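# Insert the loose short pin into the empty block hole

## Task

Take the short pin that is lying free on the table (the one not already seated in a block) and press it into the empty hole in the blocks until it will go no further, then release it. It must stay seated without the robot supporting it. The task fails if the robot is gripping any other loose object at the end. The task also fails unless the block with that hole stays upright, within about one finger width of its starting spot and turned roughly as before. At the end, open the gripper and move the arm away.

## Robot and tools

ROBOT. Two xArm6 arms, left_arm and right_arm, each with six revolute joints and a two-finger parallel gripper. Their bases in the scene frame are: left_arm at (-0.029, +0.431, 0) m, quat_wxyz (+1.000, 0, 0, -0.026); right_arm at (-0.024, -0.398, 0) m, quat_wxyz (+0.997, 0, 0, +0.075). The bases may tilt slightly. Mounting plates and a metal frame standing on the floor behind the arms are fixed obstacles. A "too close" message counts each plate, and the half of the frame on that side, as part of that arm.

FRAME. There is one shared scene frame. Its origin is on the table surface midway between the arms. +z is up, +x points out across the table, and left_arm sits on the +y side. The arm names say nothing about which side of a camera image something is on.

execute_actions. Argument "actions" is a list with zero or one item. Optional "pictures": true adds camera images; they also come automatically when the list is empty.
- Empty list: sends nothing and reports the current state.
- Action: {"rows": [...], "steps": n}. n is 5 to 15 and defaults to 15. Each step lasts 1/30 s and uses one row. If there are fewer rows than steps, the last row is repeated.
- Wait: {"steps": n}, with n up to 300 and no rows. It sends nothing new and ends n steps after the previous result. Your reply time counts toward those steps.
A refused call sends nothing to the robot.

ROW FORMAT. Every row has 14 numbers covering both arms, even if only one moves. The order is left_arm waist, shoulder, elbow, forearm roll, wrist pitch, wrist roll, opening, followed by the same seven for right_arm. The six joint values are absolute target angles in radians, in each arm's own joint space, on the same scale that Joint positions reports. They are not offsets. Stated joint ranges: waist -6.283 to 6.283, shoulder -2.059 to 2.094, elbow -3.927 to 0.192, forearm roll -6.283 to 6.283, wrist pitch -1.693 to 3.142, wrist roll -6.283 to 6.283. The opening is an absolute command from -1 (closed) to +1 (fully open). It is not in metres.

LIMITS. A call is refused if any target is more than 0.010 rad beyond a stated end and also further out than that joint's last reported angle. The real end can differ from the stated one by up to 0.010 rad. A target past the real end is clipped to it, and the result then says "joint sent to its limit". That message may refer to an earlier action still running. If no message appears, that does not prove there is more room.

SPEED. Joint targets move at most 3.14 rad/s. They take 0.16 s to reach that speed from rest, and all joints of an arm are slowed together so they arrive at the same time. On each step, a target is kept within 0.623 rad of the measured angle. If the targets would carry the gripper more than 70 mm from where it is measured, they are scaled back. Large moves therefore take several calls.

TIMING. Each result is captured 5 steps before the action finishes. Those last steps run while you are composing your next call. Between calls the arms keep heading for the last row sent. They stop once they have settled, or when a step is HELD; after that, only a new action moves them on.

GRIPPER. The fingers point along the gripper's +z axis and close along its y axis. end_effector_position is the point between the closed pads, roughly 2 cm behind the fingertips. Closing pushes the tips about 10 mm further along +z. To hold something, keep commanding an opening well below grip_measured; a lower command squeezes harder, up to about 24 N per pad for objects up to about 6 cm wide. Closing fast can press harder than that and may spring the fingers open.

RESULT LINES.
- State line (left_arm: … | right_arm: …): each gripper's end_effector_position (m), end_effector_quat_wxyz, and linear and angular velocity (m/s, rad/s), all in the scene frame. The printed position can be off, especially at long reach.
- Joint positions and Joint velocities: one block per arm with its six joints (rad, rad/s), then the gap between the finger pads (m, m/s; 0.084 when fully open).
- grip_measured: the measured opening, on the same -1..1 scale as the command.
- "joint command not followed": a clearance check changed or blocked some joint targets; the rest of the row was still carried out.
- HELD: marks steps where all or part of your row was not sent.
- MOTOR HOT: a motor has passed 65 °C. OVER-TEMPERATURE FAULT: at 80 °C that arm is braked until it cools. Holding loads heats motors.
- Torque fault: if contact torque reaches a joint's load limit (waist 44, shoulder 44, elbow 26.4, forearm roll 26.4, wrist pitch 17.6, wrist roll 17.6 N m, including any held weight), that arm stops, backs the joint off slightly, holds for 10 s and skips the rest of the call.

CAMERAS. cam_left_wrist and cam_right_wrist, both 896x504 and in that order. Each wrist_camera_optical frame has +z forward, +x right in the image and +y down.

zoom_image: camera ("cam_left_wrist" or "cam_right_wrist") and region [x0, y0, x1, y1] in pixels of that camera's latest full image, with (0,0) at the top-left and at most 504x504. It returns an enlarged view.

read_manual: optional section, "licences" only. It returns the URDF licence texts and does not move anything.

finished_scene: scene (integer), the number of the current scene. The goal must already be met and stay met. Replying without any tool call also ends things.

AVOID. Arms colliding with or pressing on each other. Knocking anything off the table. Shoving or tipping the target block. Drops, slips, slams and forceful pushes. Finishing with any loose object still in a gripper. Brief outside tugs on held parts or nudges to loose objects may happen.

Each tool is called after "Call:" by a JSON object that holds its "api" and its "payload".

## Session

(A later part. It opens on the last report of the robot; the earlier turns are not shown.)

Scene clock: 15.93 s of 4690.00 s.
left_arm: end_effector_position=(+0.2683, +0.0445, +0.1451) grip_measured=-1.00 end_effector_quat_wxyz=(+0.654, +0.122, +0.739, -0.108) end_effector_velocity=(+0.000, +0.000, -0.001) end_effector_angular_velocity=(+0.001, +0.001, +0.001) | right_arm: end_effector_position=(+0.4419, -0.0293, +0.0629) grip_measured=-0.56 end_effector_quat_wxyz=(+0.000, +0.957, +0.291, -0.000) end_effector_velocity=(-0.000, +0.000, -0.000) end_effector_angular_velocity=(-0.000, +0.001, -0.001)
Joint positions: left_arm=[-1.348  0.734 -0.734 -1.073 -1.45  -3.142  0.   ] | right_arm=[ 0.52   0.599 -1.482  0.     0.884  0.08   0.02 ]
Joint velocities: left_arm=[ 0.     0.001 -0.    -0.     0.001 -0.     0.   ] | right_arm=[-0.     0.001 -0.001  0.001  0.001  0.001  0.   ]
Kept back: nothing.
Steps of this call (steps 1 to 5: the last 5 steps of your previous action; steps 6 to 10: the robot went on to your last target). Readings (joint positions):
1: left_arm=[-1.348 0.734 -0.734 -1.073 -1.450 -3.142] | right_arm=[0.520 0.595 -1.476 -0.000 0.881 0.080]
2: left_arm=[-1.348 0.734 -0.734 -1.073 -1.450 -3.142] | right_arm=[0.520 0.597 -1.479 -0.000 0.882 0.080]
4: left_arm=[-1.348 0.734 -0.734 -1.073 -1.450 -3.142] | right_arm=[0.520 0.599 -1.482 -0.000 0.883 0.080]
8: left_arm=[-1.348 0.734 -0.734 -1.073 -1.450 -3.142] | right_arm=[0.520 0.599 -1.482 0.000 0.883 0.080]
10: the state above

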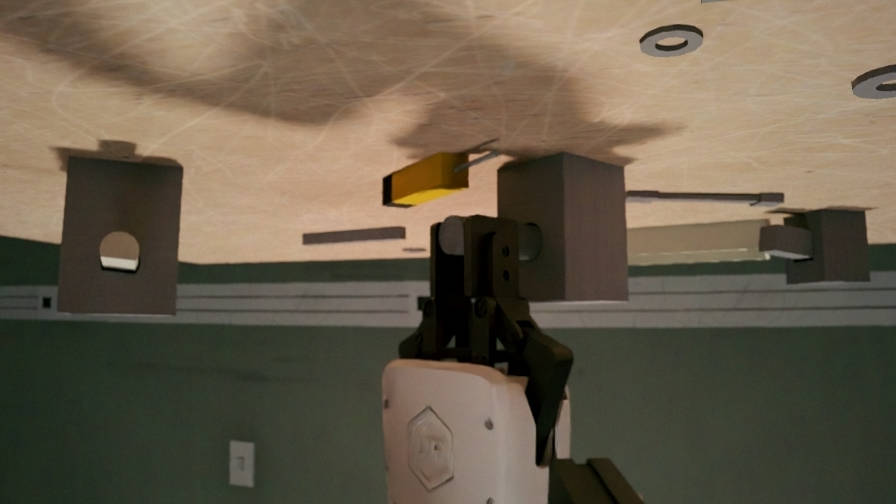

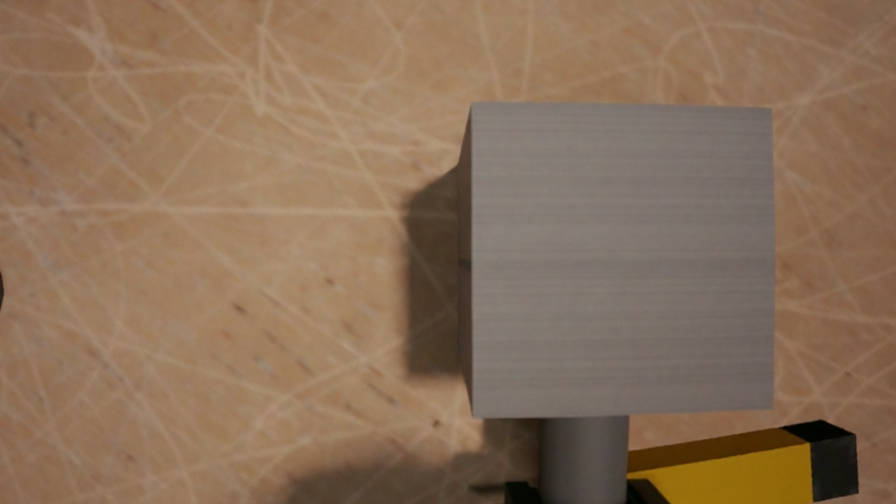

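Call:
{"api": "execute_actions", "payload": {"actions": [{"rows": [[-1.348,0.7336,-0.7336,-1.0735,-1.45,-3.1416,-1, 0.5199,0.6013,-1.4863,0,0.8850,0.0801,-1],[-1.348,0.7336,-0.7336,-1.0735,-1.45,-3.1416,-1, 0.5198,0.6035,-1.4901,0,0.8866,0.0800,-1],[-1.348,0.7336,-0.7336,-1.0735,-1.45,-3.1416,-1, 0.5197,0.6058,-1.4939,0,0.8881,0.0799,-1],[-1.348,0.7336,-0.7336,-1.0735,-1.45,-3.1416,-1, 0.5196,0.6081,-1.4977,0,0.8896,0.0798,-1],[-1.348,0.7336,-0.7336,-1.0735,-1.45,-3.1416,-1, 0.5195,0.6103,-1.5015,0,0.8912,0.0797,-1],[-1.348,0.7336,-0.7336,-1.0735,-1.45,-3.1416,-1, 0.5194,0.6126,-1.5053,0,0.8927,0.0796,-1],[-1.348,0.7336,-0.7336,-1.0735,-1.45,-3.1416,-1, 0.5193,0.6149,-1.5092,0,0.8943,0.0795,-1],[-1.348,0.7336,-0.7336,-1.0735,-1.45,-3.1416,-1, 0.5192,0.6171,-1.5130,0,0.8959,0.0794,-1],[-1.348,0.7336,-0.7336,-1.0735,-1.45,-3.1416,-1, 0.5191,0.6194,-1.5168,0,0.8974,0.0793,-1],[-1.348,0.7336,-0.7336,-1.0735,-1.45,-3.1416,-1, 0.5190,0.6217,-1.5206,0,0.8989,0.0792,-1]], "steps": 15}]}}

Call:
{"api": "execute_actions", "payload": {"actions": [{"steps": 10}], "pictures": true}}

Scene clock: 16.67 s of 4690.00 s.
left_arm: end_effector_position=(+0.2683, +0.0445, +0.1451) grip_measured=-1.00 end_effector_quat_wxyz=(+0.654, +0.122, +0.739, -0.108) end_effector_velocity=(+0.000, +0.000, -0.000) end_effector_angular_velocity=(+0.001, +0.000, +0.000) | right_arm: end_effector_position=(+0.4466, -0.0262, +0.0631) grip_measured=-0.56 end_effector_quat_wxyz=(-0.000, +0.957, +0.291, +0.000) end_effector_velocity=(+0.018, +0.011, +0.001) end_effector_angular_velocity=(+0.001, -0.000, +0.000)
Joint positions: left_arm=[-1.348  0.734 -0.734 -1.073 -1.45  -3.142  0.   ] | right_arm=[ 0.519  0.617 -1.513 -0.     0.896  0.079  0.02 ]
Joint velocities: left_arm=[ 0.    -0.     0.    -0.     0.001  0.001  0.   ] | right_arm=[-0.003  0.067 -0.114  0.001  0.046 -0.004  0.   ]
Steps of this call (steps 1 to 12: the robot went on to your last target; steps 13 to 22: the first 10 steps of this action). Readings (joint positions):
13: left_arm=[-1.348 0.734 -0.734 -1.074 -1.450 -3.142] | right_arm=[0.520 0.599 -1.483 0.000 0.884 0.080]
14: left_arm=[-1.348 0.734 -0.734 -1.073 -1.450 -3.142] | right_arm=[0.520 0.600 -1.484 0.000 0.884 0.080]
16: left_arm=[-1.348 0.734 -0.734 -1.073 -1.450 -3.142] | right_arm=[0.520 0.604 -1.490 0.000 0.887 0.080]
20: left_arm=[-1.348 0.734 -0.734 -1.074 -1.450 -3.142] | right_arm=[0.519 0.612 -1.505 -0.000 0.893 0.080]
22: the state above

Scene clock: 17.00 s of 4690.00 s.
left_arm: end_effector_position=(+0.2683, +0.0445, +0.1451) grip_measured=-1.00 end_effector_quat_wxyz=(+0.654, +0.122, +0.739, -0.108) end_effector_velocity=(+0.000, +0.000, -0.001) end_effector_angular_velocity=(+0.003, +0.000, +0.000) | right_arm: end_effector_position=(+0.4476, -0.0255, +0.0630) grip_measured=-0.56 end_effector_quat_wxyz=(+0.000, +0.957, +0.291, -0.000) end_effector_velocity=(+0.000, +0.000, +0.000) end_effector_angular_velocity=(-0.000, -0.001, +0.000)
Joint positions: left_arm=[-1.348  0.734 -0.734 -1.074 -1.45  -3.142  0.   ] | right_arm=[ 0.519  0.622 -1.52   0.     0.899  0.079  0.02 ]
Joint velocities: left_arm=[ 0.     0.003 -0.     0.    -0.     0.001  0.   ] | right_arm=[ 0.     0.    -0.001 -0.001 -0.     0.001 -0.   ]
Kept back: nothing.
Steps of this call (steps 1 to 5: the last 5 steps of your previous action; steps 6 to 10: the robot went on to your last target). Readings (joint positions):
1: left_arm=[-1.348 0.734 -0.734 -1.074 -1.450 -3.142] | right_arm=[0.519 0.619 -1.516 0.000 0.897 0.079]
2: left_arm=[-1.348 0.734 -0.734 -1.073 -1.450 -3.142] | right_arm=[0.519 0.620 -1.518 0.000 0.898 0.079]
4: left_arm=[-1.348 0.734 -0.734 -1.073 -1.450 -3.142] | right_arm=[0.519 0.621 -1.520 0.000 0.899 0.079]
8: left_arm=[-1.348 0.734 -0.734 -1.073 -1.450 -3.142] | right_arm=[0.519 0.622 -1.520 0.000 0.899 0.079]
10: the state above

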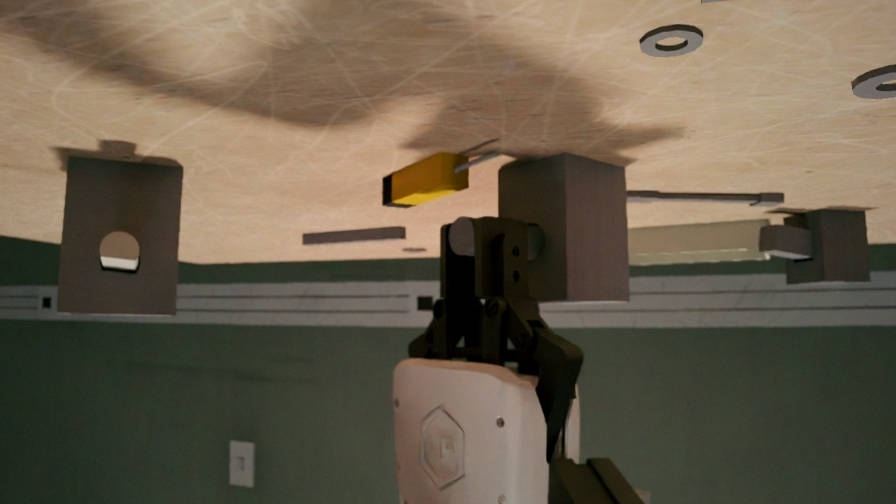

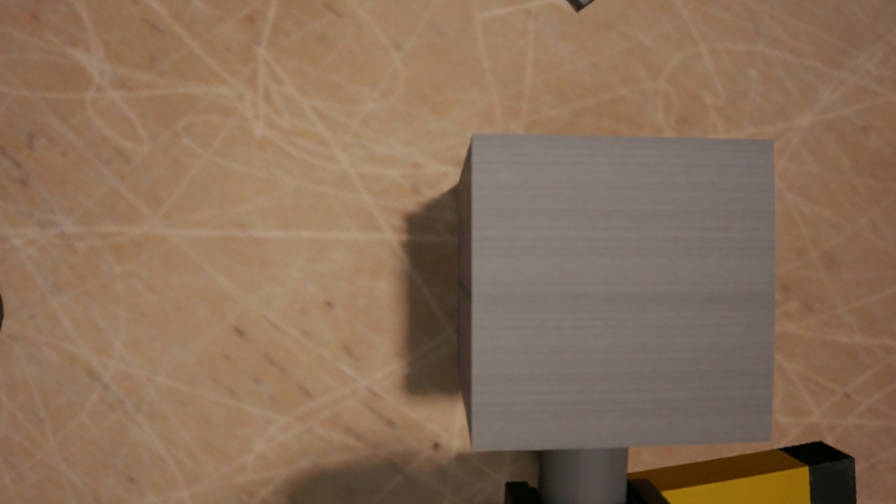

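Call:
{"api": "execute_actions", "payload": {"actions": [{"rows": [[-1.348,0.7336,-0.7336,-1.0735,-1.45,-3.1416,-1, 0.5189,0.6239,-1.5243,0,0.9004,0.0791,-1],[-1.348,0.7336,-0.7336,-1.0735,-1.45,-3.1416,-1, 0.5188,0.6261,-1.5280,0,0.9019,0.0790,-1],[-1.348,0.7336,-0.7336,-1.0735,-1.45,-3.1416,-1, 0.5187,0.6283,-1.5317,0,0.9034,0.0789,-1]], "steps": 13}], "pictures": true}}

Scene clock: 17.53 s of 4690.00 s.
left_arm: end_effector_position=(+0.2683, +0.0445, +0.1451) grip_measured=-1.00 end_effector_quat_wxyz=(+0.654, +0.122, +0.739, -0.108) end_effector_velocity=(-0.000, +0.000, -0.000) end_effector_angular_velocity=(+0.000, +0.000, -0.000) | right_arm: end_effector_position=(+0.4494, -0.0244, +0.0630) grip_measured=-0.56 end_effector_quat_wxyz=(+0.000, +0.957, +0.291, -0.000) end_effector_velocity=(+0.000, +0.000, -0.000) end_effector_angular_velocity=(-0.002, +0.001, +0.001)
Joint positions: left_arm=[-1.348  0.734 -0.734 -1.073 -1.45  -3.142  0.   ] | right_arm=[ 0.519  0.628 -1.531 -0.     0.903  0.079  0.02 ]
Joint velocities: left_arm=[-0.     0.001  0.     0.    -0.    -0.001  0.   ] | right_arm=[ 0.     0.003 -0.003 -0.001  0.003  0.     0.   ]
Steps of this call (steps 1 to 8: the robot went on to your last target; steps 9 to 16: the first 8 steps of this action). Readings (joint positions):
9: left_arm=[-1.348 0.734 -0.734 -1.073 -1.450 -3.142] | right_arm=[0.519 0.622 -1.521 0.000 0.899 0.079]
10: left_arm=[-1.348 0.734 -0.734 -1.074 -1.450 -3.142] | right_arm=[0.519 0.623 -1.522 0.000 0.900 0.079]
12: left_arm=[-1.348 0.734 -0.734 -1.074 -1.450 -3.142] | right_arm=[0.519 0.626 -1.528 -0.000 0.902 0.079]
16: the state above

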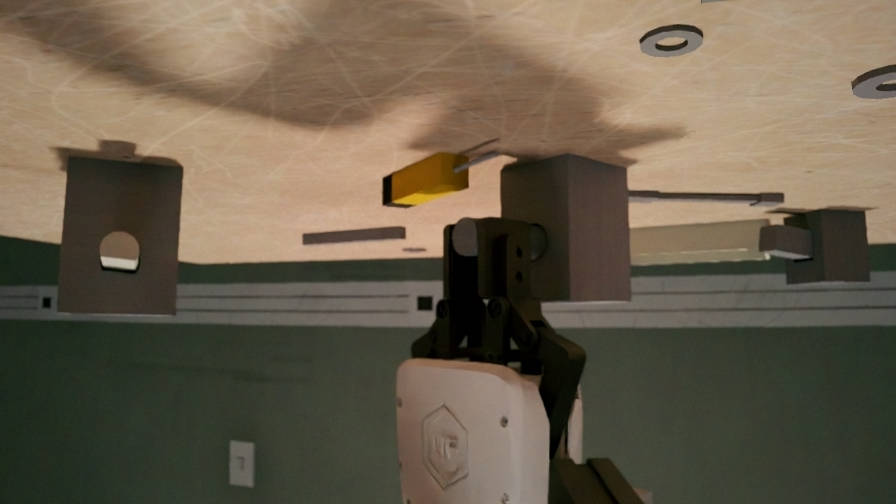

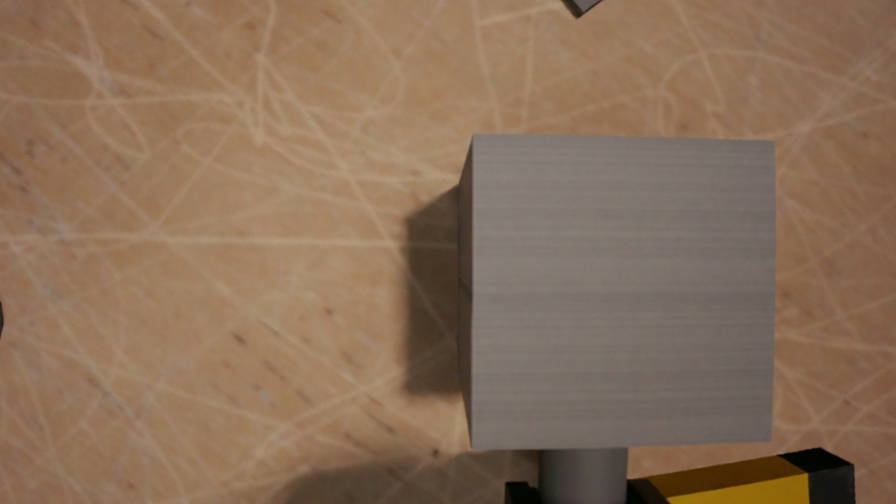

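Call:
{"api": "execute_actions", "payload": {"actions": [{"rows": [[-1.348,0.7336,-0.7336,-1.0735,-1.45,-3.1416,-1, 0.5187,0.6283,-1.5317,0,0.9034,0.0789,-0.5],[-1.348,0.7336,-0.7336,-1.0735,-1.45,-3.1416,-1, 0.5187,0.6283,-1.5317,0,0.9034,0.0789,-0.4],[-1.348,0.7336,-0.7336,-1.0735,-1.45,-3.1416,-1, 0.5187,0.6283,-1.5317,0,0.9034,0.0789,0.3],[-1.348,0.7336,-0.7336,-1.0735,-1.45,-3.1416,-1, 0.5187,0.6283,-1.5317,0,0.9034,0.0789,0.3],[-1.348,0.7336,-0.7336,-1.0735,-1.45,-3.1416,-1, 0.5187,0.6283,-1.5317,0,0.9034,0.0789,0.3],[-1.348,0.7336,-0.7336,-1.0735,-1.45,-3.1416,-1, 0.5187,0.6283,-1.5317,0,0.9034,0.0789,0.3],[-1.348,0.7336,-0.7336,-1.0735,-1.45,-3.1416,-1, 0.5187,0.6162,-1.5417,0,0.9255,0.0789,0.3],[-1.348,0.7336,-0.7336,-1.0735,-1.45,-3.1416,-1, 0.5187,0.5981,-1.5567,0,0.9585,0.0789,0.3],[-1.348,0.7336,-0.7336,-1.0735,-1.45,-3.1416,-1, 0.5187,0.5800,-1.5716,0,0.9916,0.0789,0.3],[-1.348,0.7336,-0.7336,-1.0735,-1.45,-3.1416,-1, 0.5187,0.5619,-1.5866,0,1.0247,0.0789,0.3],[-1.348,0.7336,-0.7336,-1.0735,-1.45,-3.1416,-1, 0.5187,0.5438,-1.6016,0,1.0578,0.0789,0.3],[-1.348,0.7336,-0.7336,-1.0735,-1.45,-3.1416,-1, 0.5187,0.5257,-1.6165,0,1.0908,0.0789,0.3],[-1.348,0.7336,-0.7336,-1.0735,-1.45,-3.1416,-1, 0.5187,0.5136,-1.6265,0,1.1129,0.0789,0.3],[-1.348,0.7336,-0.7336,-1.0735,-1.45,-3.1416,-1, 0.5187,0.5076,-1.6315,0,1.1239,0.0789,0.3]], "steps": 15}]}}

Call:
{"api": "execute_actions", "payload": {"actions": [{"steps": 16}], "pictures": true}}

Scene clock: 18.37 s of 4690.00 s.
left_arm: end_effector_position=(+0.2683, +0.0445, +0.1451) grip_measured=-1.00 end_effector_quat_wxyz=(+0.654, +0.122, +0.739, -0.108) end_effector_velocity=(+0.000, +0.000, -0.001) end_effector_angular_velocity=(+0.001, +0.001, +0.001) | right_arm: end_effector_position=(+0.4483, -0.0252, +0.0781) grip_measured=+0.29 end_effector_quat_wxyz=(+0.002, +0.957, +0.291, -0.005) end_effector_velocity=(+0.011, +0.008, +0.308) end_effector_angular_velocity=(-0.015, +0.018, +0.001)
Joint positions: left_arm=[-1.348  0.734 -0.734 -1.073 -1.45  -3.142  0.   ] | right_arm=[ 0.519  0.608 -1.547  0.     0.95   0.079  0.056]
Joint velocities: left_arm=[ 0.     0.001 -0.    -0.     0.    -0.001  0.   ] | right_arm=[-0.    -0.39  -0.32  -0.001  0.734 -0.001  0.   ]
Steps of this call (steps 1 to 5: the last 5 steps of your previous action; steps 6 to 15: the robot went on to your last target; steps 16 to 25: the first 10 steps of this action). Readings (joint positions):
16: left_arm=[-1.348 0.734 -0.734 -1.074 -1.450 -3.142] | right_arm=[0.519 0.628 -1.532 -0.000 0.903 0.079]
17: left_arm=[-1.348 0.734 -0.734 -1.074 -1.450 -3.142] | right_arm=[0.519 0.628 -1.532 0.000 0.903 0.079]
19: left_arm=[-1.348 0.734 -0.734 -1.074 -1.450 -3.142] | right_arm=[0.519 0.628 -1.533 -0.000 0.903 0.079]
23: left_arm=[-1.348 0.734 -0.734 -1.073 -1.450 -3.142] | right_arm=[0.519 0.625 -1.535 0.000 0.911 0.079]
25: the state above

Scene clock: 18.90 s of 4690.00 s.
left_arm: end_effector_position=(+0.2683, +0.0445, +0.1451) grip_measured=-1.00 end_effector_quat_wxyz=(+0.654, +0.122, +0.739, -0.108) end_effector_velocity=(-0.001, -0.001, -0.000) end_effector_angular_velocity=(+0.001, -0.000, -0.002) | right_arm: end_effector_position=(+0.4489, -0.0247, +0.1587) grip_measured=+0.29 end_effector_quat_wxyz=(+0.000, +0.957, +0.291, -0.001) end_effector_velocity=(+0.008, +0.007, +0.021) end_effector_angular_velocity=(+0.028, -0.036, -0.000)
Joint positions: left_arm=[-1.348  0.734 -0.734 -1.073 -1.45  -3.142  0.   ] | right_arm=[ 0.519  0.509 -1.63   0.     1.124  0.079  0.056]
Joint velocities: left_arm=[-0.002  0.001 -0.001 -0.     0.     0.001  0.   ] | right_arm=[ 0.001 -0.018 -0.024 -0.    -0.004  0.001  0.   ]
Kept back: nothing.
Steps of this call (steps 1 to 5: the last 5 steps of your previous action; steps 6 to 16: the robot went on to your last target). Readings (joint positions):
1: left_arm=[-1.348 0.734 -0.734 -1.074 -1.450 -3.142] | right_arm=[0.519 0.593 -1.560 0.000 0.976 0.079]
2: left_arm=[-1.348 0.734 -0.734 -1.074 -1.450 -3.142] | right_arm=[0.519 0.576 -1.575 0.000 1.005 0.079]
4: left_arm=[-1.348 0.734 -0.734 -1.073 -1.450 -3.142] | right_arm=[0.519 0.538 -1.608 -0.000 1.064 0.079]
8: left_arm=[-1.348 0.734 -0.734 -1.073 -1.450 -3.142] | right_arm=[0.519 0.503 -1.637 -0.000 1.118 0.079]
16: the state above

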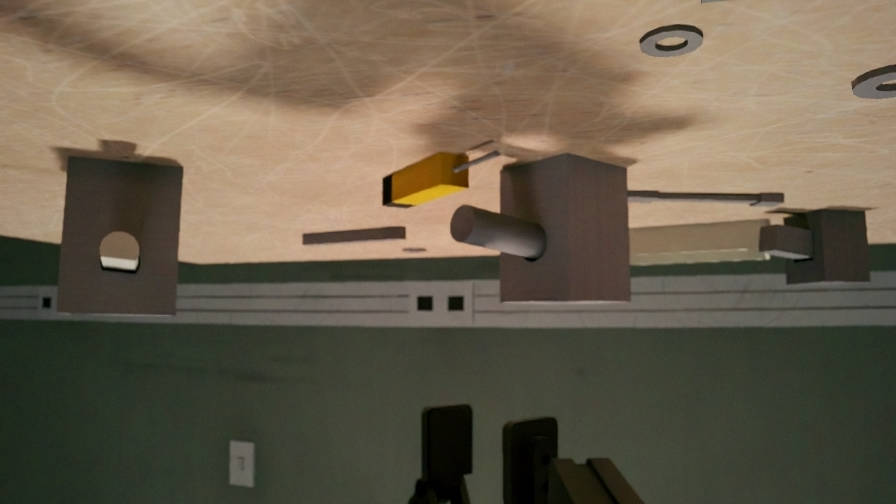

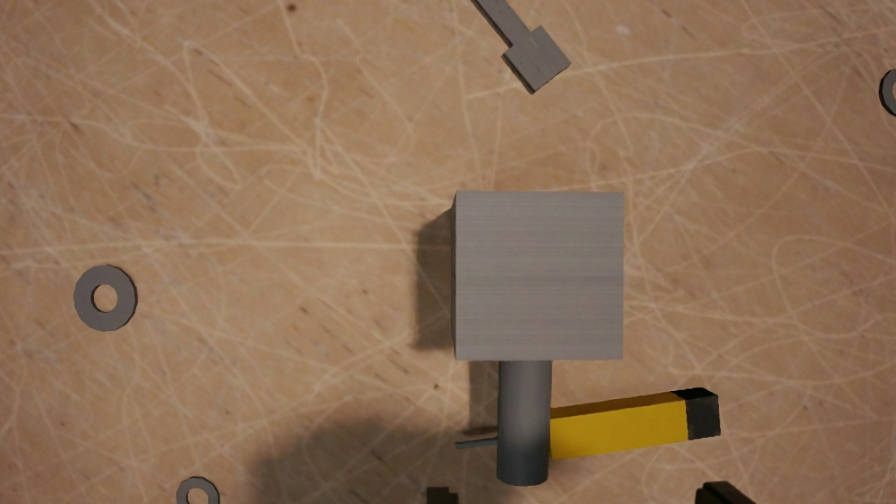

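Call:
{"api": "execute_actions", "payload": {"actions": []}}

Scene clock: 19.10 s of 4690.00 s.
left_arm: end_effector_position=(+0.2683, +0.0445, +0.1451) grip_measured=-1.00 end_effector_quat_wxyz=(+0.654, +0.122, +0.739, -0.108) end_effector_velocity=(-0.000, +0.000, -0.000) end_effector_angular_velocity=(-0.000, +0.000, +0.000) | right_arm: end_effector_position=(+0.4493, -0.0244, +0.1598) grip_measured=+0.29 end_effector_quat_wxyz=(+0.000, +0.957, +0.291, -0.000) end_effector_velocity=(-0.001, -0.001, -0.002) end_effector_angular_velocity=(-0.003, +0.003, -0.000)
Joint positions: left_arm=[-1.348  0.734 -0.734 -1.073 -1.45  -3.142  0.   ] | right_arm=[ 0.519  0.508 -1.631  0.     1.124  0.079  0.056]
Joint velocities: left_arm=[-0.     0.     0.    -0.    -0.    -0.001  0.   ] | right_arm=[ 0.     0.002  0.001 -0.001  0.001  0.    -0.   ]
Kept back: nothing.
Steps of this call (steps 1 to 6: the robot went on to your last target). Readings (joint positions):
1: left_arm=[-1.348 0.734 -0.734 -1.073 -1.450 -3.142] | right_arm=[0.519 0.508 -1.631 0.000 1.124 0.079]
2: left_arm=[-1.348 0.734 -0.734 -1.074 -1.450 -3.142] | right_arm=[0.519 0.508 -1.631 0.000 1.124 0.079]
4: left_arm=[-1.348 0.734 -0.734 -1.074 -1.450 -3.142] | right_arm=[0.519 0.508 -1.631 0.000 1.124 0.079]
6: the state above

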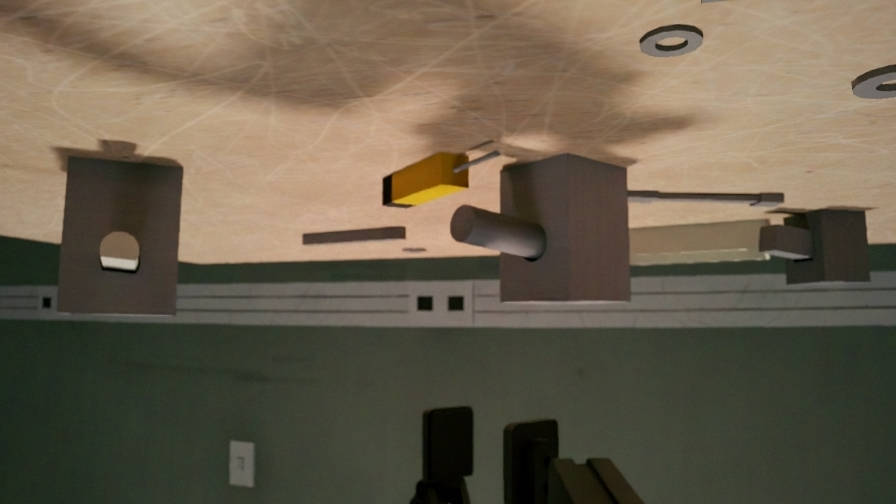

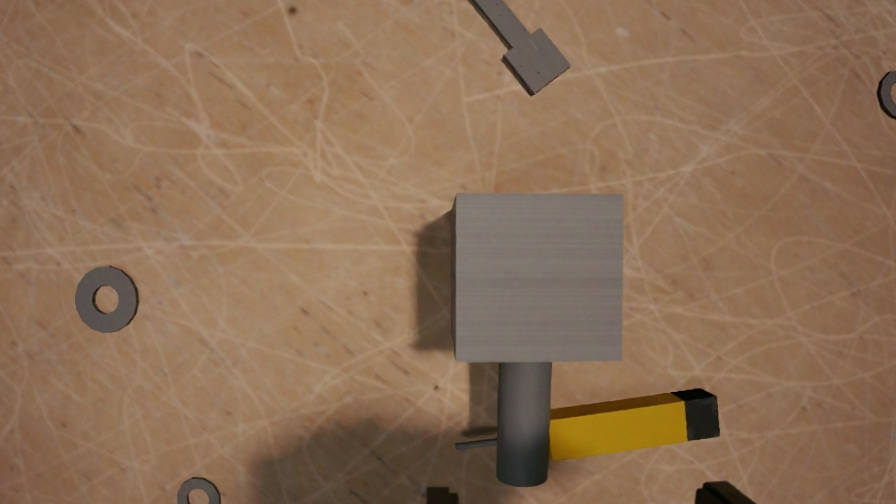

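Call:
{"api": "finished_scene", "payload": {"scene": 2}}

The scene is finished: the task was done.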